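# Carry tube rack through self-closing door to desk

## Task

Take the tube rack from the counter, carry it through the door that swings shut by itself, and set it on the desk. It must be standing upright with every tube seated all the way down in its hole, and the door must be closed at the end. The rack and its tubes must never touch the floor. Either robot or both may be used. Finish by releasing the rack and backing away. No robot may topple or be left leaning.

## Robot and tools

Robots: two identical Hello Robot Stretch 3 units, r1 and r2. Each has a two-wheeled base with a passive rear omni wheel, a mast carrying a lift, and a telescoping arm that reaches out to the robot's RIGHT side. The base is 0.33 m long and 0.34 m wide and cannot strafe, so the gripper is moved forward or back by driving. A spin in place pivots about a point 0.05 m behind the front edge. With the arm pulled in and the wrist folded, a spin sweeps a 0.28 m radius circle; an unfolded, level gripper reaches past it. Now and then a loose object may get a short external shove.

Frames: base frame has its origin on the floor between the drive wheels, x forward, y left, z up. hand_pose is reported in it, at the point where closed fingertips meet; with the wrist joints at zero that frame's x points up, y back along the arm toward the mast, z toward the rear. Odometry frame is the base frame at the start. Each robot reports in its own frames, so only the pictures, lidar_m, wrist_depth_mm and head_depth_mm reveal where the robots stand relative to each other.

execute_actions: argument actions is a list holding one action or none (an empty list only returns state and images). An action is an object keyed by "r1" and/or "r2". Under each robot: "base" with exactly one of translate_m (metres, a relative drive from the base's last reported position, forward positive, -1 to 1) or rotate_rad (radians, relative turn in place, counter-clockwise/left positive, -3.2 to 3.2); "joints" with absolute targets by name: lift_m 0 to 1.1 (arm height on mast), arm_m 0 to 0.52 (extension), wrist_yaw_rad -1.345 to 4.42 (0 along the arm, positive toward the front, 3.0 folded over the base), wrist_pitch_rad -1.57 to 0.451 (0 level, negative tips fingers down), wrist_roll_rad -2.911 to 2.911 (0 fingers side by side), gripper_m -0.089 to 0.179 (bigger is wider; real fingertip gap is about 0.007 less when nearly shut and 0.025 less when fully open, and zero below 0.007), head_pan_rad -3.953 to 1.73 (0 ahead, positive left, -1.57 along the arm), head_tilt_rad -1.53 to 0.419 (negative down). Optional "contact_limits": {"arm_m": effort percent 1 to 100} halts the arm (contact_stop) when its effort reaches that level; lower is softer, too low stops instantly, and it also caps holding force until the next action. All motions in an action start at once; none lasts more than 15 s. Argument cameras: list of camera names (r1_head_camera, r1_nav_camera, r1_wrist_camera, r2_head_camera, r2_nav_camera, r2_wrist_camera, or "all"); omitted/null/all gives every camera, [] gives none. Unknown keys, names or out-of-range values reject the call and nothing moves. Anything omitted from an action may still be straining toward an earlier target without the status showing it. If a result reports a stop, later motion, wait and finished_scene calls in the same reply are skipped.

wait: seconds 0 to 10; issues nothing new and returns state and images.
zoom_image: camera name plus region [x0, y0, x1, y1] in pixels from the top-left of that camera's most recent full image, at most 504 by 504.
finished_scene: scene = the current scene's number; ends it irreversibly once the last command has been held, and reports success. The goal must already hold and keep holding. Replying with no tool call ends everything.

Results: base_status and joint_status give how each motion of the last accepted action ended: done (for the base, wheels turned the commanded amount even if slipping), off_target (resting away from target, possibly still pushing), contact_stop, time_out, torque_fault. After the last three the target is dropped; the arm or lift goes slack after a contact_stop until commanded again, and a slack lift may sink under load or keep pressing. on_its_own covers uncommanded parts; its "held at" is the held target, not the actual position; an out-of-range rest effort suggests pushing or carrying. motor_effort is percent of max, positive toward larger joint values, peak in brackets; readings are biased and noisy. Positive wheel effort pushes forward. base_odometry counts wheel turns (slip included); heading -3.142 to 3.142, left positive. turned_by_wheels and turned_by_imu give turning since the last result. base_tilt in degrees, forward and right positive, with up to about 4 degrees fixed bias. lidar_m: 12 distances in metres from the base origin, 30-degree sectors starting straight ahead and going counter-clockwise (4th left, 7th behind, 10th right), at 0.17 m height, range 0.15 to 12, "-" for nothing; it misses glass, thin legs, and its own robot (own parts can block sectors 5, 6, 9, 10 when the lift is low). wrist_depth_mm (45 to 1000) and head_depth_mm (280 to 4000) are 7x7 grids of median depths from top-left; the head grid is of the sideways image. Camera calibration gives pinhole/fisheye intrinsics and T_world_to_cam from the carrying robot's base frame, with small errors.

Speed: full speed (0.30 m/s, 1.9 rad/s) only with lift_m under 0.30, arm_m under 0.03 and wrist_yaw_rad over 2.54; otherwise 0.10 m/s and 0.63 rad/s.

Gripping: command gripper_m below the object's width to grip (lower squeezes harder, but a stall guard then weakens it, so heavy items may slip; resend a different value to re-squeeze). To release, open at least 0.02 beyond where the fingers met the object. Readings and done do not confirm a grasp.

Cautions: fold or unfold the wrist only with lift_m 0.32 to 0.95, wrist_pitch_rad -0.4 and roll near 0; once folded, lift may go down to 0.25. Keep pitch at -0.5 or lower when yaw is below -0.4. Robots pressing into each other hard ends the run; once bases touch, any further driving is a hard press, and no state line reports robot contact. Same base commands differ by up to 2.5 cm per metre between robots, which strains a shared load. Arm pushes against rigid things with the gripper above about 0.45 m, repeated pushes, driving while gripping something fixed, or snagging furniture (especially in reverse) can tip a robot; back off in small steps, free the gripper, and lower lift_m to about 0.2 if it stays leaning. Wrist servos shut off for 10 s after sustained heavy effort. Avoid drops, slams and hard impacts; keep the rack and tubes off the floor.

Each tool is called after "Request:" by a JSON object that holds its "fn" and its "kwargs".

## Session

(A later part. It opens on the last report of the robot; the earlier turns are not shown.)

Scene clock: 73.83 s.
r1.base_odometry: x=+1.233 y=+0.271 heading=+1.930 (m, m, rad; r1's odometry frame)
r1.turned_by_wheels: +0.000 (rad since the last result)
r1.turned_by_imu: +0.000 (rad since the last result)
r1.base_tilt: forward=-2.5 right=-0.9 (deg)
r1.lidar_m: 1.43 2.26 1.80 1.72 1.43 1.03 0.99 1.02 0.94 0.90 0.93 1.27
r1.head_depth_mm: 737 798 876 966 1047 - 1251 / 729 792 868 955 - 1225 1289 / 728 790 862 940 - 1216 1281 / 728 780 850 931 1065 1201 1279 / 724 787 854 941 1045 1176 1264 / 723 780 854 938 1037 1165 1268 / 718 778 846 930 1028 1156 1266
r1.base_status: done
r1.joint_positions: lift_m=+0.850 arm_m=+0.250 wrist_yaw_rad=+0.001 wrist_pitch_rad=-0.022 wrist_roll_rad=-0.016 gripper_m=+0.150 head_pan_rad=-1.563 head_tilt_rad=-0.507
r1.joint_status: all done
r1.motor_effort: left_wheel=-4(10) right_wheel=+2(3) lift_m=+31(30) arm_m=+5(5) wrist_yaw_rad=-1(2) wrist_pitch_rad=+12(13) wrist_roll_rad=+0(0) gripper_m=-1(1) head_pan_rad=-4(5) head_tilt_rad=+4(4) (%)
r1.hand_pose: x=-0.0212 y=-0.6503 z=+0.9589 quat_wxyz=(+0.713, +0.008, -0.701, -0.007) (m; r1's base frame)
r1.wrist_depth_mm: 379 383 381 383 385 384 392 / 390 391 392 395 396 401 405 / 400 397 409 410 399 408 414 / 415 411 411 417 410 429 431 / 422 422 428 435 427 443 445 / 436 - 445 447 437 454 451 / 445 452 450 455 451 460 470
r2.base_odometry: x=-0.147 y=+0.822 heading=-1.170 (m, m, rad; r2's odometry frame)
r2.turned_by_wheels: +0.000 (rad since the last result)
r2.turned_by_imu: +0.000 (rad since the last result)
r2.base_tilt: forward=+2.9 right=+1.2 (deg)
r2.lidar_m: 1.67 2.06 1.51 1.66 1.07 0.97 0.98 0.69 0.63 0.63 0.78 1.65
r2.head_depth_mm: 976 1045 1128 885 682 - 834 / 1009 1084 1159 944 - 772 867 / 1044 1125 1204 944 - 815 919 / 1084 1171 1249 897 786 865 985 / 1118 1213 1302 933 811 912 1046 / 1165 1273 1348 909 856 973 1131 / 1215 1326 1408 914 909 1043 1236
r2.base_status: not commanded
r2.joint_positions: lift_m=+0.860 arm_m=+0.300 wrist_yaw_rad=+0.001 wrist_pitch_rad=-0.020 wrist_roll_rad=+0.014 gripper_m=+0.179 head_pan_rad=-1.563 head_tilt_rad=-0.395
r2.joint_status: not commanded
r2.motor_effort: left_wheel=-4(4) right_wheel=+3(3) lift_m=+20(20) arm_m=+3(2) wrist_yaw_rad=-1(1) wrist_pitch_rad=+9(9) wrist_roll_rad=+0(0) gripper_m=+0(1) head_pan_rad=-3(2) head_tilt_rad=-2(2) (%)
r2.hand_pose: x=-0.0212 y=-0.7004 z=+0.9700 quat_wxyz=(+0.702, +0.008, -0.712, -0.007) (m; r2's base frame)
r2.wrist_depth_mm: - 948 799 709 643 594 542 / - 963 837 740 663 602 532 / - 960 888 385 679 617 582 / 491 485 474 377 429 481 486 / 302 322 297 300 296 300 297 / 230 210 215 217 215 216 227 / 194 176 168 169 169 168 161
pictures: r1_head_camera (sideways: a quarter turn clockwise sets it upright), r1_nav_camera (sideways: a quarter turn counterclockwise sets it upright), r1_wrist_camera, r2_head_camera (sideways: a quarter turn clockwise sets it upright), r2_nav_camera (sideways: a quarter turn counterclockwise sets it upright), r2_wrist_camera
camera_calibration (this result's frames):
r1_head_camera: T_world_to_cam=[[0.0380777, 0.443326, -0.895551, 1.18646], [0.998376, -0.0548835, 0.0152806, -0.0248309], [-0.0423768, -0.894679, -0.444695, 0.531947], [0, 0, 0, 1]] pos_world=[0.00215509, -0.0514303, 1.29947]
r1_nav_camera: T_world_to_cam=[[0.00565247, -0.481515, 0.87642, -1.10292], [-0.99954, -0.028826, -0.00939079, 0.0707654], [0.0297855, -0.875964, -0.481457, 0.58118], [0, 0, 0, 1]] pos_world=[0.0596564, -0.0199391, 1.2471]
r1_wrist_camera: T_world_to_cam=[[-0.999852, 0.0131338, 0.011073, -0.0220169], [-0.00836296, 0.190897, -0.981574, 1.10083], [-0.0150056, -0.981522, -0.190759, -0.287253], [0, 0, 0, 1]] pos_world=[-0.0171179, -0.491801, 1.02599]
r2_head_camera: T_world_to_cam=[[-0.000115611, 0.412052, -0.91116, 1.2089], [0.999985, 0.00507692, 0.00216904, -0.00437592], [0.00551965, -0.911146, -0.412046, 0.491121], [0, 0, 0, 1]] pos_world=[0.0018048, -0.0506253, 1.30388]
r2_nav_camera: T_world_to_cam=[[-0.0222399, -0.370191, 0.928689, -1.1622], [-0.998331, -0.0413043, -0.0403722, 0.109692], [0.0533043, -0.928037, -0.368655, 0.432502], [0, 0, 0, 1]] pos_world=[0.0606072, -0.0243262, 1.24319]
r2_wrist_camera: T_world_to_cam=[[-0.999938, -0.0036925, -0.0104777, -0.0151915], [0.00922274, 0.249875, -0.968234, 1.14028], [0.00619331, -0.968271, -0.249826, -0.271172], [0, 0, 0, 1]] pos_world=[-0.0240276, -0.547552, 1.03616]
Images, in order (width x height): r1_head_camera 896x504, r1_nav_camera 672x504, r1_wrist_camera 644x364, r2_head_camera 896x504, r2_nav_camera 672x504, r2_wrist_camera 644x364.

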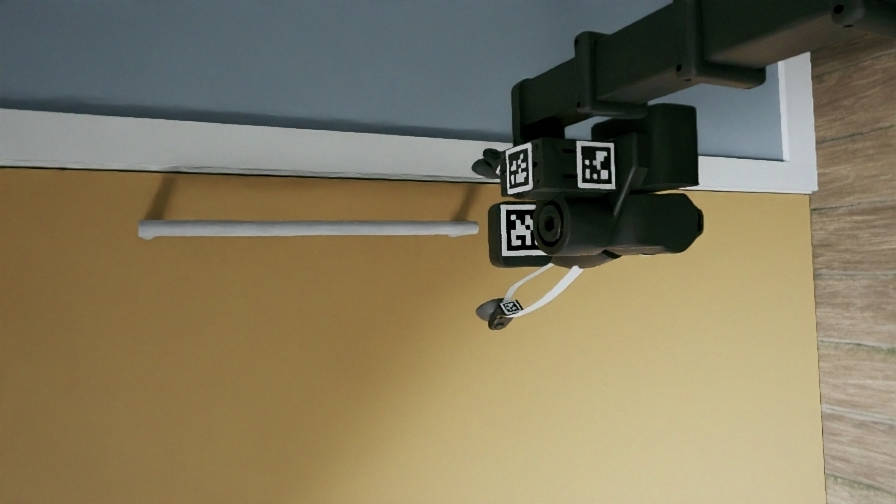

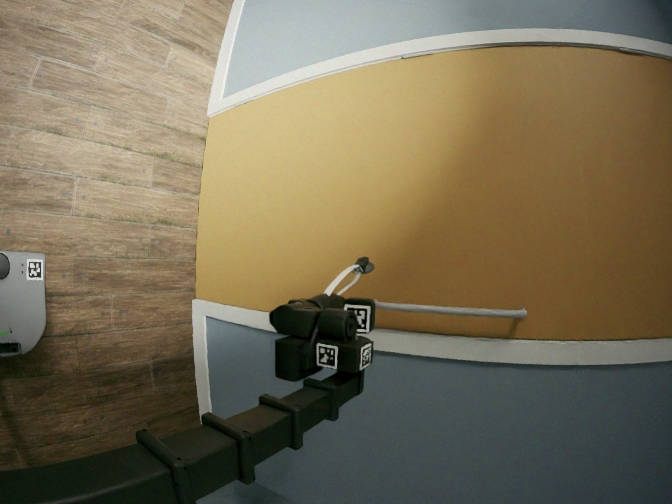

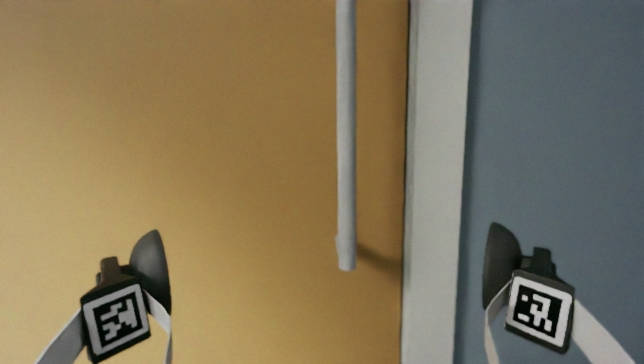

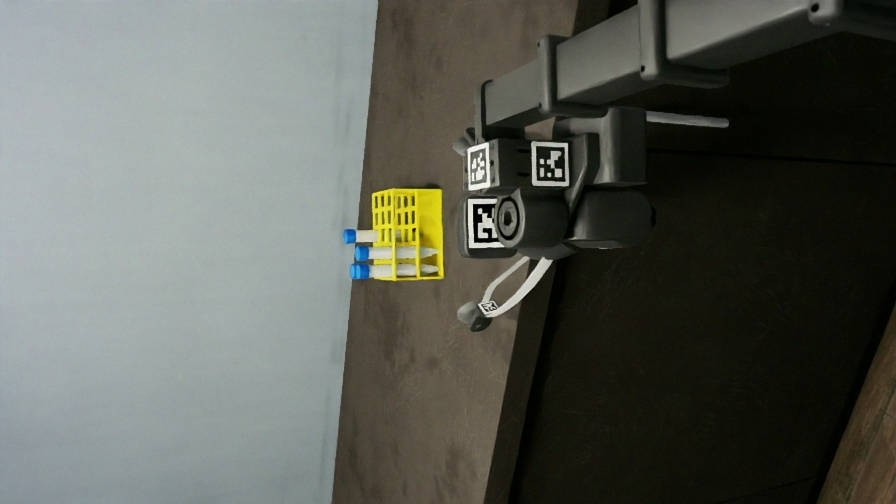

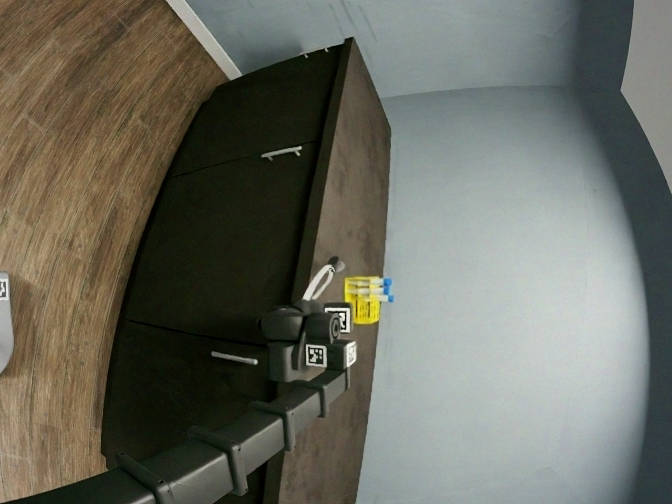

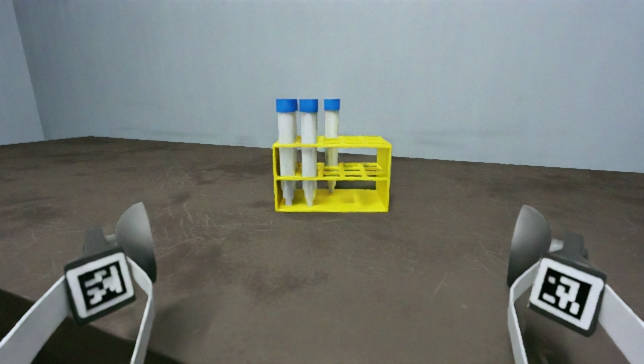

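Request:
{"fn": "execute_actions", "kwargs": {"actions": [{"r1":{"base":{"translate_m":-0.02},"joints":{"arm_m":0.455,"gripper_m":0.09}},"r2":{"joints":{"arm_m":0.52,"lift_m":0.845}}}], "cameras": ["r1_wrist_camera","r2_wrist_camera"]}}

Request:
{"fn": "execute_actions", "kwargs": {"actions": [{"r1":{"joints":{"gripper_m":-0.04}},"r2":{"joints":{"gripper_m":0.09}}}], "cameras": []}}

Request:
{"fn": "execute_actions", "kwargs": {"actions": [{"r1":{"base":{"translate_m":0.04},"joints":{"arm_m":0.25}},"r2":{"joints":{"arm_m":0.46}}}], "cameras": ["r1_nav_camera","r2_wrist_camera","r2_head_camera"]}}

Scene clock: 88.00 s.
r1.base_odometry: x=+1.240 y=+0.253 heading=+1.930 (m, m, rad; r1's odometry frame)
r1.turned_by_wheels: +0.000 (rad since the last result)
r1.turned_by_imu: +0.001 (rad since the last result)
r1.base_tilt: forward=-2.5 right=-1.0 (deg)
r1.lidar_m: 1.45 2.28 1.80 1.72 1.39 1.01 0.97 1.00 0.94 0.90 0.94 1.26
r1.head_depth_mm: 738 800 872 964 1054 - - / 732 794 869 941 - 1202 1292 / 727 783 852 - 1063 1191 1279 / 727 769 847 944 1053 1185 1276 / 725 784 856 942 1047 1173 1269 / 722 780 850 935 1038 1162 1270 / 719 778 847 928 1031 1162 1261
r1.base_status: done
r1.joint_positions: lift_m=+0.850 arm_m=+0.455 wrist_yaw_rad=+0.001 wrist_pitch_rad=-0.021 wrist_roll_rad=-0.016 gripper_m=+0.090 head_pan_rad=-1.563 head_tilt_rad=-0.507
r1.joint_status: all done
r1.motor_effort: left_wheel=-4(10) right_wheel=+2(3) lift_m=+30(31) arm_m=+5(5) wrist_yaw_rad=-1(1) wrist_pitch_rad=+12(12) wrist_roll_rad=+0(1) gripper_m=+0(83) head_pan_rad=-5(4) head_tilt_rad=+5(4) (%)
r1.hand_pose: x=-0.0213 y=-0.8553 z=+0.9590 quat_wxyz=(+0.713, +0.008, -0.701, -0.008) (m; r1's base frame)
r1.wrist_depth_mm: 192 191 193 195 196 185 198 / 196 198 200 199 201 190 202 / 201 202 206 205 207 195 209 / 208 208 210 209 213 203 214 / 214 215 215 215 217 207 221 / 220 220 223 222 226 213 227 / 227 226 230 229 232 218 234
r2.base_odometry: x=-0.147 y=+0.822 heading=-1.170 (m, m, rad; r2's odometry frame)
r2.turned_by_wheels: +0.000 (rad since the last result)
r2.turned_by_imu: +0.001 (rad since the last result)
r2.base_tilt: forward=+2.8 right=+1.3 (deg)
r2.lidar_m: 1.67 2.06 1.54 1.65 1.06 0.97 0.98 0.69 0.63 0.64 0.78 1.65
r2.head_depth_mm: 976 1048 1125 882 679 - 858 / 1009 1083 1155 938 724 772 870 / 1039 1130 1211 - 726 814 920 / 1080 1167 1247 866 768 863 979 / 1122 1214 1302 901 809 914 1050 / 1167 1268 1353 905 855 972 1132 / 1210 1328 1404 913 907 1036 1240
r2.base_status: not commanded
r2.joint_positions: lift_m=+0.845 arm_m=+0.520 wrist_yaw_rad=+0.001 wrist_pitch_rad=-0.014 wrist_roll_rad=+0.014 gripper_m=+0.179 head_pan_rad=-1.563 head_tilt_rad=-0.395
r2.joint_status: all done
r2.motor_effort: left_wheel=-4(5) right_wheel=+3(4) lift_m=+19(19) arm_m=+3(4) wrist_yaw_rad=-1(1) wrist_pitch_rad=+6(9) wrist_roll_rad=+0(0) gripper_m=-1(0) head_pan_rad=-2(3) head_tilt_rad=-2(2) (%)
r2.hand_pose: x=-0.0213 y=-0.9205 z=+0.9564 quat_wxyz=(+0.703, +0.006, -0.712, -0.005) (m; r2's base frame)
r2.wrist_depth_mm: 772 652 573 509 462 414 372 / 816 706 116 510 476 432 390 / 841 713 120 529 486 439 407 / 441 440 125 151 157 433 403 / 264 266 132 167 168 142 265 / 204 182 137 168 168 157 201 / 145 150 143 146 145 143 143
pictures: r1_wrist_camera, r2_wrist_camera
camera_calibration (this result's frames):
r1_wrist_camera: T_world_to_cam=[[-0.99985, 0.0133234, 0.0110716, -0.0192095], [-0.00832674, 0.190817, -0.98159, 1.13993], [-0.0151908, -0.981535, -0.190677, -0.488557], [0, 0, 0, 1]] pos_world=[-0.0171362, -0.696798, 1.026]
r2_wrist_camera: T_world_to_cam=[[-0.999942, -0.00347073, -0.0102321, -0.0162496], [0.009072, 0.244667, -0.969565, 1.17857], [0.00586854, -0.969601, -0.244621, -0.493913], [0, 0, 0, 1]] pos_world=[-0.0240421, -0.767313, 1.02172]
Images, in order (width x height): r1_wrist_camera 644x364, r2_wrist_camera 644x364.

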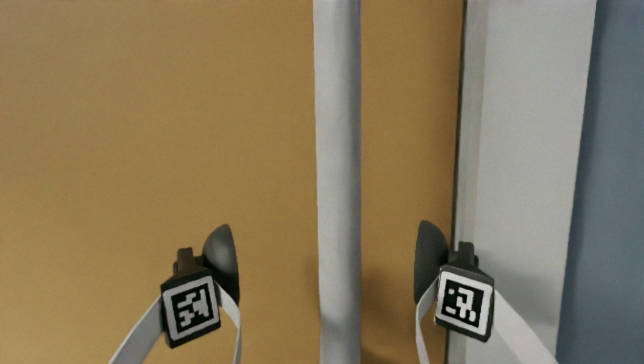

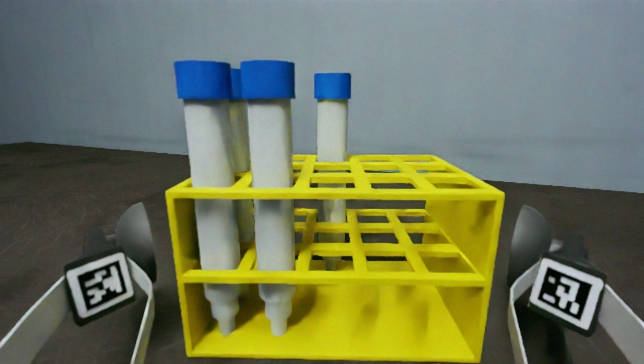

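Scene clock: 89.80 s.
r1.base_odometry: x=+1.240 y=+0.253 heading=+1.929 (m, m, rad; r1's odometry frame)
r1.turned_by_wheels: +0.000 (rad since the last result)
r1.turned_by_imu: +0.000 (rad since the last result)
r1.base_tilt: forward=-2.3 right=-0.9 (deg)
r1.lidar_m: 1.45 2.28 1.79 1.72 1.40 1.01 0.97 1.00 0.94 0.90 0.93 1.26
r1.head_depth_mm: 735 797 873 960 1056 - - / 733 798 865 942 - 1210 1289 / 728 779 851 - 1059 1189 1281 / 726 771 848 936 1055 1185 1272 / 724 783 853 938 1039 1173 1265 / 720 779 850 936 1034 1167 1264 / 719 775 845 932 1029 1161 1262
r1.base_status: not commanded
r1.joint_positions: lift_m=+0.850 arm_m=+0.455 wrist_yaw_rad=-0.012 wrist_pitch_rad=-0.021 wrist_roll_rad=-0.016 gripper_m=-0.039 head_pan_rad=-1.563 head_tilt_rad=-0.507
r1.joint_status: all done
r1.motor_effort: left_wheel=-10(9) right_wheel=+6(7) lift_m=+30(30) arm_m=+2(5) wrist_yaw_rad=+10(11) wrist_pitch_rad=+12(12) wrist_roll_rad=+0(1) gripper_m=-23(99) head_pan_rad=-5(4) head_tilt_rad=+4(4) (%)
r1.hand_pose: x=-0.0246 y=-0.8555 z=+0.9591 quat_wxyz=(+0.713, +0.003, -0.701, -0.012) (m; r1's base frame)
r1.wrist_depth_mm: 188 190 192 135 197 188 199 / 194 195 198 138 201 190 205 / 199 200 203 142 207 196 210 / 205 205 208 146 211 203 216 / 208 208 214 149 217 208 223 / 214 216 218 150 223 214 230 / 223 224 227 229 234 221 236
r2.base_odometry: x=-0.147 y=+0.822 heading=-1.170 (m, m, rad; r2's odometry frame)
r2.turned_by_wheels: +0.000 (rad since the last result)
r2.turned_by_imu: +0.000 (rad since the last result)
r2.base_tilt: forward=+2.9 right=+1.3 (deg)
r2.lidar_m: 1.67 2.07 1.54 1.65 1.07 0.97 0.98 0.69 0.63 0.63 0.78 1.66
r2.head_depth_mm: 976 1047 1128 882 676 - 858 / 1007 1083 1162 942 722 772 871 / 1043 1127 1201 - 725 817 920 / 1083 1169 1243 867 769 862 980 / 1123 1222 1297 901 812 916 1051 / 1165 1271 1356 908 856 973 1129 / 1215 1326 1415 913 909 1038 1236
r2.base_status: not commanded
r2.joint_positions: lift_m=+0.845 arm_m=+0.520 wrist_yaw_rad=+0.001 wrist_pitch_rad=-0.014 wrist_roll_rad=+0.014 gripper_m=+0.094 head_pan_rad=-1.563 head_tilt_rad=-0.395
r2.joint_status: all done
r2.motor_effort: left_wheel=-4(4) right_wheel=+3(3) lift_m=+20(20) arm_m=+3(3) wrist_yaw_rad=-1(1) wrist_pitch_rad=+6(6) wrist_roll_rad=+0(1) gripper_m=-18(97) head_pan_rad=-2(3) head_tilt_rad=-1(2) (%)
r2.hand_pose: x=-0.0213 y=-0.9205 z=+0.9564 quat_wxyz=(+0.703, +0.006, -0.712, -0.005) (m; r2's base frame)
r2.wrist_depth_mm: 747 639 567 514 459 413 382 / 804 696 117 505 465 424 393 / 858 721 122 527 486 442 404 / 440 435 126 176 172 427 395 / 270 264 134 182 174 139 264 / 192 - 139 168 168 136 191 / - 150 145 145 145 144 150
pictures: none
No camera images: the call's "cameras" was empty. Leave "cameras" out to get every camera's image.

Scene clock: 92.53 s.
r1.base_odometry: x=+1.226 y=+0.290 heading=+1.930 (m, m, rad; r1's odometry frame)
r1.turned_by_wheels: +0.000 (rad since the last result)
r1.turned_by_imu: -0.013 (rad since the last result)
r1.base_tilt: forward=-2.4 right=-0.9 (deg)
r1.lidar_m: 1.41 2.23 1.81 1.72 1.48 1.06 1.01 1.04 0.95 0.69 0.78 1.24
r1.head_depth_mm: 740 803 877 965 1064 - 1223 / 728 793 870 955 - 1241 1293 / 547 594 654 714 - 930 1191 / 557 599 655 712 825 924 1048 / 568 616 675 748 833 942 1083 / 581 634 693 767 859 975 1134 / 595 648 711 791 883 1016 1183
r1.base_status: done
r1.joint_positions: lift_m=+0.850 arm_m=+0.251 wrist_yaw_rad=-0.024 wrist_pitch_rad=-0.023 wrist_roll_rad=-0.016 gripper_m=-0.033 head_pan_rad=-1.563 head_tilt_rad=-0.507
r1.joint_status: all done
r1.on_its_own: wrist_yaw_rad is held at -0.050, not at your +0.000, by its stall guard, which is still easing; gripper_m is held at -0.034, not at your -0.040, by its stall guard, which is not easing now
r1.motor_effort: left_wheel=+8(60) right_wheel=-7(27) lift_m=+30(30) arm_m=-6(9) wrist_yaw_rad=-23(62) wrist_pitch_rad=+13(13) wrist_roll_rad=+0(0) gripper_m=-23(28) head_pan_rad=-5(5) head_tilt_rad=+4(4) (%)
r1.hand_pose: x=-0.0275 y=-0.6511 z=+0.9587 quat_wxyz=(+0.713, +0.000, -0.701, -0.017) (m; r1's base frame)
r1.wrist_depth_mm: 228 218 207 138 187 396 405 / 235 225 212 141 192 407 414 / 242 233 219 145 195 423 426 / 250 240 226 149 201 431 436 / 260 245 232 151 207 437 459 / 271 253 244 153 211 460 470 / 282 262 250 226 220 471 482
r2.base_odometry: x=-0.147 y=+0.822 heading=-1.170 (m, m, rad; r2's odometry frame)
r2.turned_by_wheels: +0.000 (rad since the last result)
r2.turned_by_imu: +0.000 (rad since the last result)
r2.base_tilt: forward=+2.8 right=+1.2 (deg)
r2.lidar_m: 1.67 2.06 1.50 1.48 1.07 0.97 0.98 0.69 0.63 0.63 0.78 1.65
r2.head_depth_mm: 975 1046 1130 884 680 - - / 1010 1087 1160 968 715 777 866 / 1042 1123 1207 - 736 813 917 / 1085 1168 1251 839 771 861 979 / 1121 1215 1292 901 809 913 1048 / 1163 1274 1355 905 855 972 1129 / 1213 1321 1405 914 909 1041 1241
r2.base_status: not commanded
r2.joint_positions: lift_m=+0.845 arm_m=+0.460 wrist_yaw_rad=+0.001 wrist_pitch_rad=-0.013 wrist_roll_rad=+0.014 gripper_m=+0.097 head_pan_rad=-1.563 head_tilt_rad=-0.395
r2.joint_status: all done
r2.on_its_own: gripper_m is held at +0.096, not at your +0.090, by its stall guard, which is not easing now
r2.motor_effort: left_wheel=-4(4) right_wheel=+3(3) lift_m=+20(20) arm_m=-3(3) wrist_yaw_rad=-1(1) wrist_pitch_rad=+6(6) wrist_roll_rad=+0(0) gripper_m=-20(21) head_pan_rad=-3(3) head_tilt_rad=-2(2) (%)
r2.hand_pose: x=-0.0213 y=-0.8612 z=+0.9566 quat_wxyz=(+0.703, +0.005, -0.712, -0.005) (m; r2's base frame)
r2.wrist_depth_mm: 873 733 623 568 499 465 418 / 890 764 118 563 530 472 431 / 963 809 123 596 538 481 445 / 443 439 127 177 173 431 429 / 268 266 135 182 172 139 263 / 193 - 139 168 167 136 191 / - 150 145 145 145 143 151
pictures: r1_nav_camera (sideways: a quarter turn counterclockwise sets it upright), r2_head_camera (sideways: a quarter turn clockwise sets it upright), r2_wrist_camera
camera_calibration (this result's frames):
r1_nav_camera: T_world_to_cam=[[0.00564332, -0.481317, 0.876528, -1.10306], [-0.999541, -0.0288123, -0.00938601, 0.0707592], [0.0297724, -0.876073, -0.481259, 0.580923], [0, 0, 0, 1]] pos_world=[0.0596562, -0.0199523, 1.2471]
r2_head_camera: T_world_to_cam=[[-0.000108473, 0.412353, -0.911024, 1.20872], [0.999985, 0.00505332, 0.00216819, -0.00437481], [0.00549775, -0.91101, -0.412347, 0.491512], [0, 0, 0, 1]] pos_world=[0.00180365, -0.0506258, 1.30386]
r2_wrist_camera: T_world_to_cam=[[-0.999942, -0.00347641, -0.0102301, -0.0160492], [0.00907328, 0.243909, -0.969756, 1.1638], [0.00586648, -0.969792, -0.243863, -0.43728], [0, 0, 0, 1]] pos_world=[-0.0240424, -0.707987, 1.0218]
Images, in order (width x height): r1_nav_camera 672x504, r2_head_camera 896x504, r2_wrist_camera 644x364.

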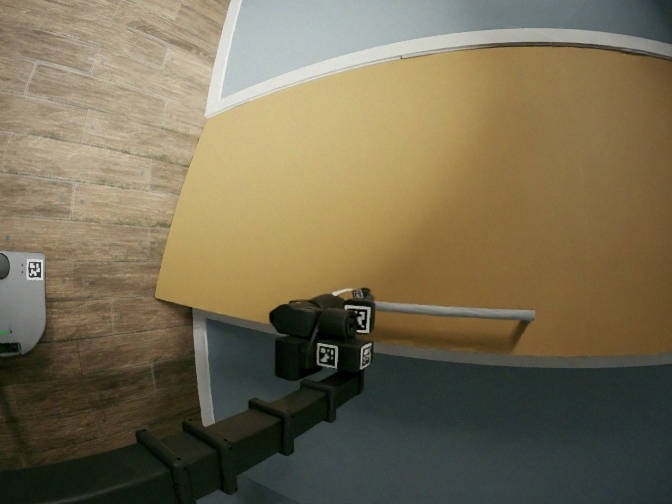

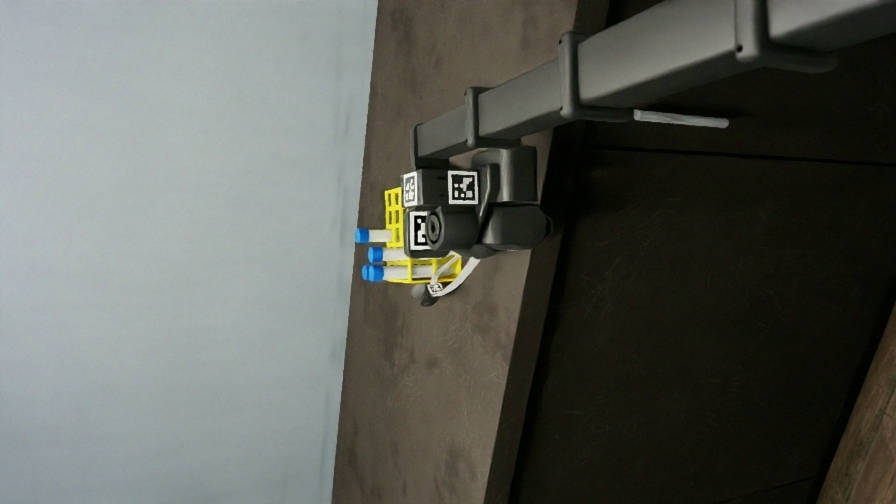

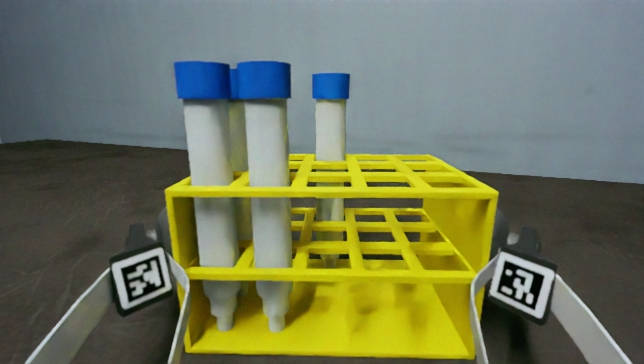

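Request:
{"fn": "execute_actions", "kwargs": {"actions": [{"r1":{"base":{"translate_m":0.05},"joints":{"arm_m":0.13,"wrist_yaw_rad":0}},"r2":{"joints":{"lift_m":0.9}}}], "cameras": []}}

Request:
{"fn": "execute_actions", "kwargs": {"actions": [{"r1":{"base":{"translate_m":0.17},"joints":{"arm_m":0.0,"wrist_yaw_rad":-0.35}},"r2":{"base":{"translate_m":0.65},"joints":{"arm_m":0,"head_pan_rad":0,"head_tilt_rad":-0.7}}}], "cameras": []}}

Request:
{"fn": "execute_actions", "kwargs": {"actions": [{"r1":{"base":{"translate_m":0.2},"joints":{"wrist_yaw_rad":-0.85,"head_tilt_rad":-1.0}},"r2":{"base":{"rotate_rad":1.17},"joints":{"wrist_yaw_rad":1.57}}}], "cameras": ["r1_nav_camera","r2_nav_camera"]}}

Scene clock: 106.87 s.
r1.base_odometry: x=+1.208 y=+0.337 heading=+1.930 (m, m, rad; r1's odometry frame)
r1.turned_by_wheels: +0.000 (rad since the last result)
r1.turned_by_imu: +0.002 (rad since the last result)
r1.base_tilt: forward=-2.5 right=-1.1 (deg)
r1.lidar_m: 1.36 2.17 1.80 1.72 1.55 1.11 1.06 1.09 0.93 0.90 0.93 1.24
r1.head_depth_mm: 740 803 876 964 1075 - - / 726 788 861 944 1054 - - / 732 784 856 944 1042 - - / 727 787 863 944 1031 1199 1265 / 721 785 855 936 1039 1167 1260 / 716 777 846 931 1027 1160 1263 / 714 773 842 918 1023 1140 1250
r1.base_status: done
r1.joint_positions: lift_m=+0.850 arm_m=+0.130 wrist_yaw_rad=-0.001 wrist_pitch_rad=-0.021 wrist_roll_rad=-0.016 gripper_m=-0.033 head_pan_rad=-1.563 head_tilt_rad=-0.506
r1.joint_status: all done
r1.on_its_own: gripper_m is held at -0.034, not at your -0.040, by its stall guard, which is not easing now
r1.motor_effort: left_wheel=+0(22) right_wheel=+0(18) lift_m=+30(31) arm_m=-3(7) wrist_yaw_rad=+0(65) wrist_pitch_rad=+12(13) wrist_roll_rad=+1(0) gripper_m=-14(23) head_pan_rad=-4(5) head_tilt_rad=+3(4) (%)
r1.hand_pose: x=-0.0217 y=-0.5310 z=+0.9590 quat_wxyz=(+0.713, +0.008, -0.701, -0.008) (m; r1's base frame)
r1.wrist_depth_mm: 472 489 492 508 492 503 508 / 492 491 496 505 504 528 522 / 498 513 526 520 525 532 541 / 529 524 532 540 536 548 560 / 534 536 547 561 544 555 574 / 544 559 557 - 565 585 585 / 565 567 577 585 585 594 605
r2.base_odometry: x=-0.147 y=+0.822 heading=-1.170 (m, m, rad; r2's odometry frame)
r2.turned_by_wheels: +0.000 (rad since the last result)
r2.turned_by_imu: +0.001 (rad since the last result)
r2.base_tilt: forward=+2.8 right=+1.1 (deg)
r2.lidar_m: 1.67 2.06 1.44 1.66 1.07 0.97 0.98 0.69 0.63 0.63 0.78 1.65
r2.head_depth_mm: 975 1048 1128 937 - - 824 / 1009 1084 1160 - 712 763 865 / 1041 1126 1206 - 727 813 919 / 1078 1169 1239 838 767 862 981 / 1123 1219 1298 902 809 912 1049 / 1168 1267 1352 908 853 971 1130 / 1213 1324 1410 913 908 1041 1235
r2.base_status: not commanded
r2.joint_positions: lift_m=+0.900 arm_m=+0.460 wrist_yaw_rad=+0.001 wrist_pitch_rad=-0.026 wrist_roll_rad=+0.014 gripper_m=+0.097 head_pan_rad=-1.563 head_tilt_rad=-0.395
r2.joint_status: all done
r2.on_its_own: gripper_m is held at +0.096, not at your +0.090, by its stall guard, which is not easing now
r2.motor_effort: left_wheel=-4(4) right_wheel=+3(3) lift_m=+40(40) arm_m=-3(3) wrist_yaw_rad=-2(1) wrist_pitch_rad=+12(12) wrist_roll_rad=+0(0) gripper_m=-20(20) head_pan_rad=-3(4) head_tilt_rad=-2(1) (%)
r2.hand_pose: x=-0.0213 y=-0.8608 z=+1.0074 quat_wxyz=(+0.703, +0.010, -0.712, -0.009) (m; r2's base frame)
r2.wrist_depth_mm: 863 729 637 565 501 460 422 / 900 761 119 555 531 475 429 / 954 812 124 576 551 485 445 / 623 614 128 154 172 497 458 / 383 385 136 185 170 140 375 / 277 - 139 169 169 136 280 / 226 221 146 152 145 209 217
pictures: none
No camera images: the call's "cameras" was empty. Leave "cameras" out to get every camera's image.

Scene clock: 114.60 s.
r1.base_odometry: x=+1.149 y=+0.496 heading=+1.930 (m, m, rad; r1's odometry frame)
r1.turned_by_wheels: +0.000 (rad since the last result)
r1.turned_by_imu: +0.003 (rad since the last result)
r1.base_tilt: forward=-2.4 right=-1.0 (deg)
r1.lidar_m: 1.94 1.11 1.81 1.73 1.78 1.29 1.23 1.27 0.94 0.90 0.92 1.24
r1.head_depth_mm: 736 790 858 947 1066 1199 1294 / 731 793 865 952 1058 1223 - / 725 787 860 946 1053 1175 - / 722 783 853 936 1040 1169 1261 / 720 776 848 933 1036 1166 1268 / 713 775 842 925 1021 1148 1262 / 710 769 835 919 1018 1141 1252
r1.base_status: done
r1.joint_positions: lift_m=+0.850 arm_m=+0.003 wrist_yaw_rad=-0.349 wrist_pitch_rad=-0.021 wrist_roll_rad=-0.016 gripper_m=-0.033 head_pan_rad=-1.563 head_tilt_rad=-0.506
r1.joint_status: all done
joint sent to its limit — the command would take r1.arm_m past its lower limit, so that joint was sent only as far as its limit.
r1.on_its_own: gripper_m is held at -0.034, not at your -0.040, by its stall guard, which is not easing now
r1.motor_effort: left_wheel=-1(6) right_wheel=+0(3) lift_m=+30(30) arm_m=-3(4) wrist_yaw_rad=-1(8) wrist_pitch_rad=+12(12) wrist_roll_rad=+0(0) gripper_m=-14(14) head_pan_rad=-4(5) head_tilt_rad=+3(3) (%)
r1.hand_pose: x=-0.1088 y=-0.3883 z=+0.9590 quat_wxyz=(+0.701, -0.114, -0.692, -0.131) (m; r1's base frame)
r1.wrist_depth_mm: 513 555 613 660 716 825 916 / 517 555 615 669 761 860 969 / 533 582 627 689 778 913 963 / 548 577 637 702 811 929 - / 553 589 667 724 820 949 - / 556 619 675 - 882 982 - / 569 628 691 786 889 - -
r2.base_odometry: x=+0.106 y=+0.224 heading=-1.170 (m, m, rad; r2's odometry frame)
r2.turned_by_wheels: +0.000 (rad since the last result)
r2.turned_by_imu: +0.000 (rad since the last result)
r2.base_tilt: forward=+2.8 right=+1.4 (deg)
r2.lidar_m: 1.06 1.31 2.31 1.24 1.73 1.58 1.59 0.94 0.86 0.87 1.07 1.05
r2.head_depth_mm: 833 934 1062 1230 1421 1302 1139 / 864 971 1107 1288 1469 1305 1138 / 893 1003 1155 1361 1511 1312 1142 / 921 1045 1206 1427 1536 1311 1145 / 954 1089 1269 1512 1554 1310 1146 / 988 1132 1331 1603 1552 1314 1147 / 1030 1185 1398 1701 1547 1315 1150
r2.base_status: done
r2.joint_positions: lift_m=+0.900 arm_m=+0.003 wrist_yaw_rad=+0.001 wrist_pitch_rad=-0.027 wrist_roll_rad=+0.014 gripper_m=+0.097 head_pan_rad=-0.007 head_tilt_rad=-0.691
r2.joint_status: all done
joint sent to its limit — the command would take r2.arm_m past its lower limit, so that joint was sent only as far as its limit.
r2.on_its_own: gripper_m is held at +0.096, not at your +0.090, by its stall guard, which is not easing now
r2.motor_effort: left_wheel=-4(6) right_wheel=+2(9) lift_m=+40(38) arm_m=-3(1) wrist_yaw_rad=-2(1) wrist_pitch_rad=+12(12) wrist_roll_rad=+0(0) gripper_m=-21(21) head_pan_rad=+3(32) head_tilt_rad=-3(18) (%)
r2.hand_pose: x=-0.0213 y=-0.4033 z=+1.0072 quat_wxyz=(+0.703, +0.010, -0.712, -0.010) (m; r2's base frame)
r2.wrist_depth_mm: 819 - - - - - 945 / 821 - 120 - - - 930 / 813 - 124 955 - - - / 838 - 128 154 173 614 619 / 830 - 135 185 169 139 522 / 874 - 139 168 168 137 546 / 821 - 146 153 146 615 562
pictures: none
No camera images: the call's "cameras" was empty. Leave "cameras" out to get every camera's image.

Scene clock: 117.90 s.
r1.base_odometry: x=+1.078 y=+0.683 heading=+1.930 (m, m, rad; r1's odometry frame)
r1.turned_by_wheels: +0.000 (rad since the last result)
r1.turned_by_imu: +0.002 (rad since the last result)
r1.base_tilt: forward=-2.5 right=-0.9 (deg)
r1.lidar_m: 1.74 1.06 1.81 1.73 1.79 1.50 1.43 1.30 0.93 0.89 0.92 1.23
r1.head_depth_mm: 789 929 1144 1396 - 1172 1076 / 784 925 1125 1336 - - 1099 / 778 917 1115 1430 - - - / 772 913 1105 1408 1398 1197 - / 766 905 1099 1397 1368 1203 1082 / 764 895 1087 1385 1368 1210 1076 / 759 891 1064 1363 1367 1203 1077
r1.base_status: done
r1.joint_positions: lift_m=+0.850 arm_m=+0.003 wrist_yaw_rad=-0.848 wrist_pitch_rad=-0.021 wrist_roll_rad=-0.016 gripper_m=-0.033 head_pan_rad=-1.563 head_tilt_rad=-0.987
r1.joint_status: all done
r1.on_its_own: gripper_m is held at -0.034, not at your -0.040, by its stall guard, which is not easing now
r1.motor_effort: left_wheel=-1(7) right_wheel=+1(3) lift_m=+30(30) arm_m=-4(3) wrist_yaw_rad=-2(2) wrist_pitch_rad=+12(12) wrist_roll_rad=+0(0) gripper_m=-15(14) head_pan_rad=-4(4) head_tilt_rad=-6(37) (%)
r1.hand_pose: x=-0.2131 y=-0.3172 z=+0.9590 quat_wxyz=(+0.647, -0.281, -0.642, -0.300) (m; r1's base frame)
r1.wrist_depth_mm: 530 626 772 - - - - / 540 637 760 - - - - / 551 641 791 - - - - / 557 664 808 - - - - / 566 675 825 - - - - / 569 688 811 - - - - / 576 675 822 - - - -
r2.base_odometry: x=+0.106 y=+0.224 heading=+0.000 (m, m, rad; r2's odometry frame)
r2.turned_by_wheels: +1.170 (rad since the last result)
r2.turned_by_imu: +1.168 (rad since the last result)
r2.base_tilt: forward=+2.8 right=+1.3 (deg)
r2.lidar_m: 2.30 1.07 1.65 1.58 1.27 0.90 0.86 0.89 1.10 1.05 1.08 1.45
r2.head_depth_mm: 1972 2236 2332 1857 288 333 1136 / 1966 2238 2338 1854 336 1227 1136 / 1928 2216 2338 1862 1543 1307 1137 / 1898 2196 2354 1869 1545 1315 1141 / 1906 2195 2367 1868 1540 1315 1146 / 1889 2170 2351 1875 1544 1318 1143 / 1912 2153 2330 1873 1510 1313 1149
r2.base_status: done
r2.joint_positions: lift_m=+0.900 arm_m=+0.003 wrist_yaw_rad=+1.568 wrist_pitch_rad=-0.027 wrist_roll_rad=+0.014 gripper_m=+0.097 head_pan_rad=-0.007 head_tilt_rad=-0.691
r2.joint_status: all done
r2.on_its_own: gripper_m is held at +0.096, not at your +0.090, by its stall guard, which is not easing now
r2.motor_effort: left_wheel=-4(9) right_wheel=+4(9) lift_m=+39(40) arm_m=-3(3) wrist_yaw_rad=+1(2) wrist_pitch_rad=+12(12) wrist_roll_rad=-1(0) gripper_m=-21(20) head_pan_rad=+3(3) head_tilt_rad=-3(3) (%)
r2.hand_pose: x=+0.2341 y=-0.1485 z=+1.0072 quat_wxyz=(+0.504, +0.509, -0.497, +0.489) (m; r2's base frame)
r2.wrist_depth_mm: - - - - - - - / 906 - 119 - - - - / - - 124 - - - - / - - 129 154 173 - - / - - 136 185 170 140 - / - - 139 168 169 138 984 / - - 147 153 146 - -
pictures: r1_nav_camera (sideways: a quarter turn counterclockwise sets it upright), r2_nav_camera (sideways: a quarter turn counterclockwise sets it upright)
camera_calibration (this result's frames):
r1_nav_camera: T_world_to_cam=[[0.00820863, -0.831839, 0.554957, -0.68397], [-0.999595, -0.0219397, -0.0181004, 0.082096], [0.0272322, -0.554584, -0.831682, 1.03673], [0, 0, 0, 1]] pos_world=[0.0594447, 0.00780396, 1.24329]
r2_nav_camera: T_world_to_cam=[[0.624716, -0.0295036, 0.780294, -0.972617], [0.0133357, -0.998737, -0.0484399, 0.114006], [0.780738, 0.0406669, -0.623534, 0.759696], [0, 0, 0, 1]] pos_world=[0.012965, 0.0542722, 1.23815]
Images, in order (width x height): r1_nav_camera 672x504, r2_nav_camera 672x504.

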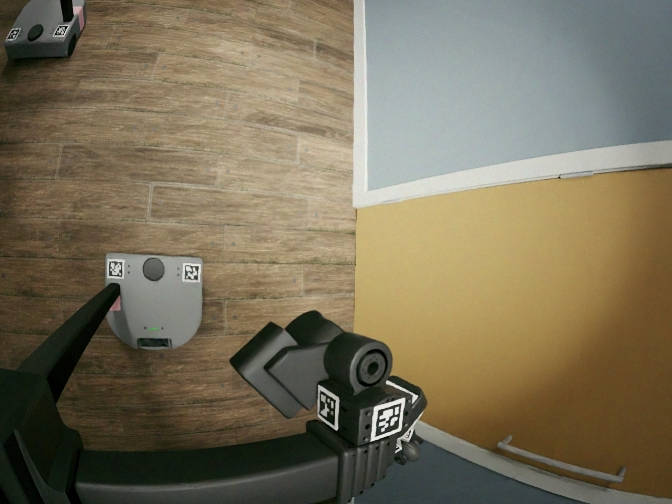

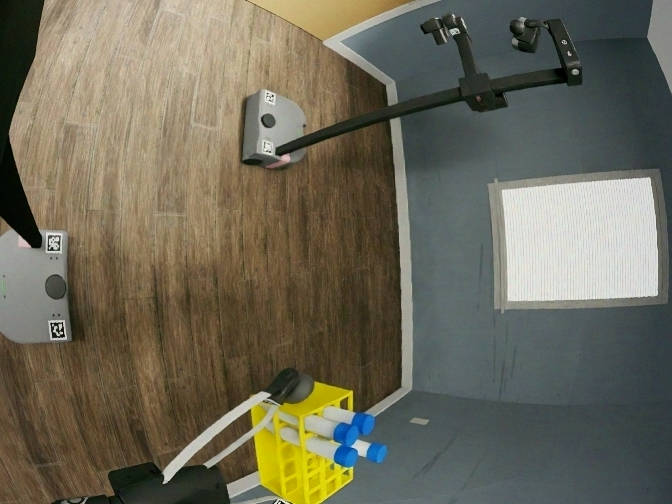

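Request:
{"fn": "execute_actions", "kwargs": {"actions": [{"r1":{"base":{"translate_m":-0.17},"joints":{"arm_m":0.52,"gripper_m":0.07}},"r2":{"base":{"translate_m":1}}}], "cameras": ["r1_wrist_camera"]}}

Request:
{"fn": "execute_actions", "kwargs": {"actions": [{"r1":{"base":{"translate_m":-0.1}},"r2":{"base":{"translate_m":0.35}}}], "cameras": ["r1_wrist_camera"]}}

Scene clock: 134.37 s.
r1.base_odometry: x=+1.138 y=+0.524 heading=+1.930 (m, m, rad; r1's odometry frame)
r1.turned_by_wheels: +0.000 (rad since the last result)
r1.turned_by_imu: +0.003 (rad since the last result)
r1.base_tilt: forward=-2.5 right=-0.8 (deg)
r1.lidar_m: 1.91 1.97 1.81 0.56 1.78 1.32 1.26 1.29 0.94 0.90 0.92 1.24
r1.head_depth_mm: 774 927 - - - 1183 1078 / 760 - 1168 1488 1372 1216 1104 / - 950 1126 1435 1378 1211 1122 / 745 938 1116 1423 1366 1209 1125 / 771 908 1108 1409 1370 1199 1081 / 768 902 1097 1388 1370 1206 1077 / 759 897 1086 1371 1372 1204 1076
r1.base_status: done
r1.joint_positions: lift_m=+0.850 arm_m=+0.520 wrist_yaw_rad=-0.849 wrist_pitch_rad=-0.021 wrist_roll_rad=-0.016 gripper_m=+0.070 head_pan_rad=-1.563 head_tilt_rad=-0.988
r1.joint_status: all done
r1.motor_effort: left_wheel=-1(8) right_wheel=+1(2) lift_m=+30(30) arm_m=+5(6) wrist_yaw_rad=-1(2) wrist_pitch_rad=+12(12) wrist_roll_rad=+0(1) gripper_m=-1(79) head_pan_rad=-4(4) head_tilt_rad=-6(6) (%)
r1.hand_pose: x=-0.2134 y=-0.8335 z=+0.9590 quat_wxyz=(+0.646, -0.282, -0.642, -0.301) (m; r1's base frame)
r1.wrist_depth_mm: 138 158 194 255 336 645 867 / 139 161 198 261 347 689 853 / 141 162 201 267 364 754 886 / 143 165 205 275 372 795 918 / 144 168 206 282 384 865 929 / 147 170 - 276 264 - 926 / 150 167 227 296 457 - 953
r2.base_odometry: x=+1.106 y=+0.223 heading=+0.000 (m, m, rad; r2's odometry frame)
r2.turned_by_wheels: +0.000 (rad since the last result)
r2.turned_by_imu: +0.002 (rad since the last result)
r2.base_tilt: forward=+2.9 right=+1.3 (deg)
r2.lidar_m: 1.31 1.35 1.66 0.56 1.65 1.95 1.86 1.49 1.07 1.02 1.05 1.36
r2.head_depth_mm: 1112 1260 1455 1678 288 333 1130 / 1099 1253 1446 1706 336 1233 1139 / 1095 1203 1438 1696 1534 1313 1141 / 1081 1201 1427 1680 1539 1313 1143 / 1078 1197 1417 1672 1541 1317 1143 / 1075 1191 1406 1653 1548 1316 1151 / 1066 1183 1393 1637 1552 1318 1150
r2.base_status: done
r2.joint_positions: lift_m=+0.900 arm_m=+0.003 wrist_yaw_rad=+1.568 wrist_pitch_rad=-0.027 wrist_roll_rad=+0.014 gripper_m=+0.097 head_pan_rad=-0.007 head_tilt_rad=-0.691
r2.joint_status: not commanded
r2.on_its_own: gripper_m is held at +0.096, not at your +0.090, by its stall guard, which is not easing now
r2.motor_effort: left_wheel=-4(6) right_wheel=+3(6) lift_m=+40(40) arm_m=-3(3) wrist_yaw_rad=+0(1) wrist_pitch_rad=+12(12) wrist_roll_rad=+0(0) gripper_m=-20(19) head_pan_rad=+4(2) head_tilt_rad=-3(3) (%)
r2.hand_pose: x=+0.2341 y=-0.1485 z=+1.0072 quat_wxyz=(+0.504, +0.509, -0.497, +0.489) (m; r2's base frame)
r2.wrist_depth_mm: - - - - - - 995 / - - 120 - - - - / - - 125 - - - - / - - 128 154 172 - - / - - 135 185 170 139 997 / - - 139 168 168 136 961 / - - 146 152 146 - 959
pictures: r1_wrist_camera
camera_calibration (this result's frames):
r1_wrist_camera: T_world_to_cam=[[-0.649996, 0.759857, 0.0110586, 0.48529], [0.13768, 0.13206, -0.981634, 1.11646], [-0.747361, -0.636536, -0.190456, -0.338947], [0, 0, 0, 1]] pos_world=[-0.0915943, -0.731943, 1.02604]
Images, in order (width x height): r1_wrist_camera 644x364.

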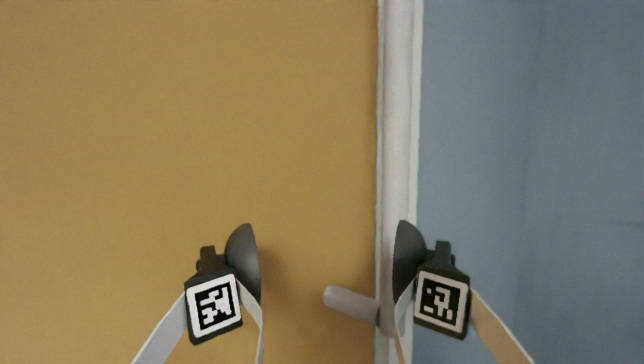

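Scene clock: 139.10 s.
r1.base_odometry: x=+1.173 y=+0.431 heading=+1.930 (m, m, rad; r1's odometry frame)
r1.turned_by_wheels: +0.000 (rad since the last result)
r1.turned_by_imu: +0.001 (rad since the last result)
r1.base_tilt: forward=-2.3 right=-0.9 (deg)
r1.lidar_m: 2.01 2.06 1.81 0.58 0.58 1.21 1.16 1.19 0.94 0.90 0.93 1.24
r1.head_depth_mm: 783 925 - - - 1181 1075 / 756 - 1174 1483 1367 1212 1101 / - 952 1128 1442 1380 1208 1126 / 747 944 1123 1426 1366 1207 1118 / 772 914 1109 1414 1365 1206 1083 / 770 902 1095 1399 1369 1202 1074 / 762 901 1086 1379 1366 1202 1078
r1.base_status: done
r1.joint_positions: lift_m=+0.850 arm_m=+0.520 wrist_yaw_rad=-0.849 wrist_pitch_rad=-0.021 wrist_roll_rad=-0.016 gripper_m=+0.070 head_pan_rad=-1.563 head_tilt_rad=-0.988
r1.joint_status: not commanded
r1.motor_effort: left_wheel=+0(6) right_wheel=+1(3) lift_m=+30(30) arm_m=+5(5) wrist_yaw_rad=-1(1) wrist_pitch_rad=+12(12) wrist_roll_rad=+1(0) gripper_m=+0(0) head_pan_rad=-4(5) head_tilt_rad=-6(5) (%)
r1.hand_pose: x=-0.2134 y=-0.8335 z=+0.9590 quat_wxyz=(+0.646, -0.282, -0.642, -0.301) (m; r1's base frame)
r1.wrist_depth_mm: 140 162 191 246 370 666 773 / 143 163 196 247 385 694 813 / 144 166 204 253 393 742 827 / 146 168 209 260 409 807 801 / 147 171 209 269 420 870 833 / 149 174 - 280 384 941 844 / 152 170 223 287 456 959 864
r2.base_odometry: x=+1.456 y=+0.223 heading=-0.001 (m, m, rad; r2's odometry frame)
r2.turned_by_wheels: +0.000 (rad since the last result)
r2.turned_by_imu: +0.001 (rad since the last result)
r2.base_tilt: forward=+3.0 right=+1.4 (deg)
r2.lidar_m: 0.96 0.99 1.32 0.58 0.58 2.23 2.21 1.48 1.06 1.01 1.04 1.00
r2.head_depth_mm: 799 912 1053 1222 287 333 1138 / 792 891 1048 1241 336 1234 1136 / 786 894 1042 1223 1459 1315 1142 / 786 892 1034 1217 1445 1311 1145 / 780 884 1022 1208 1435 1313 1145 / 777 878 1014 1200 1438 1309 1147 / 771 873 991 1190 1435 1319 1147
r2.base_status: done
r2.joint_positions: lift_m=+0.900 arm_m=+0.003 wrist_yaw_rad=+1.568 wrist_pitch_rad=-0.027 wrist_roll_rad=+0.014 gripper_m=+0.097 head_pan_rad=-0.007 head_tilt_rad=-0.691
r2.joint_status: not commanded
r2.on_its_own: gripper_m is held at +0.096, not at your +0.090, by its stall guard, which is not easing now
r2.motor_effort: left_wheel=-4(5) right_wheel=+3(8) lift_m=+39(40) arm_m=-3(3) wrist_yaw_rad=+1(1) wrist_pitch_rad=+12(12) wrist_roll_rad=+0(0) gripper_m=-20(21) head_pan_rad=+3(3) head_tilt_rad=-3(3) (%)
r2.hand_pose: x=+0.2341 y=-0.1485 z=+1.0072 quat_wxyz=(+0.504, +0.509, -0.497, +0.489) (m; r2's base frame)
r2.wrist_depth_mm: 778 799 816 812 810 809 832 / 845 830 120 793 844 841 862 / 889 858 124 860 878 883 901 / 917 919 128 155 173 891 909 / 937 975 135 185 170 139 978 / - - 139 168 168 137 967 / - - 146 152 146 - 960
pictures: r1_wrist_camera
camera_calibration (this result's frames):
r1_wrist_camera: T_world_to_cam=[[-0.649996, 0.759857, 0.0110587, 0.48529], [0.13768, 0.13206, -0.981634, 1.11646], [-0.747361, -0.636536, -0.190456, -0.338947], [0, 0, 0, 1]] pos_world=[-0.0915943, -0.731943, 1.02604]
Images, in order (width x height): r1_wrist_camera 644x364.

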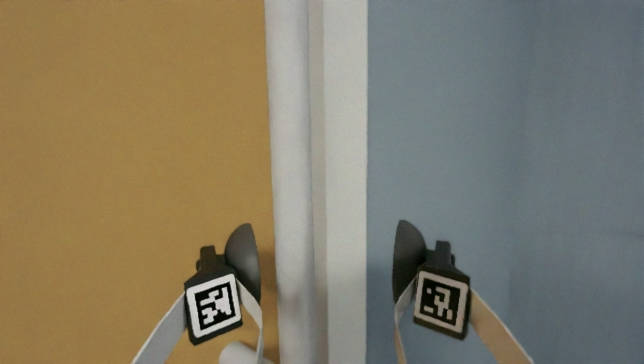

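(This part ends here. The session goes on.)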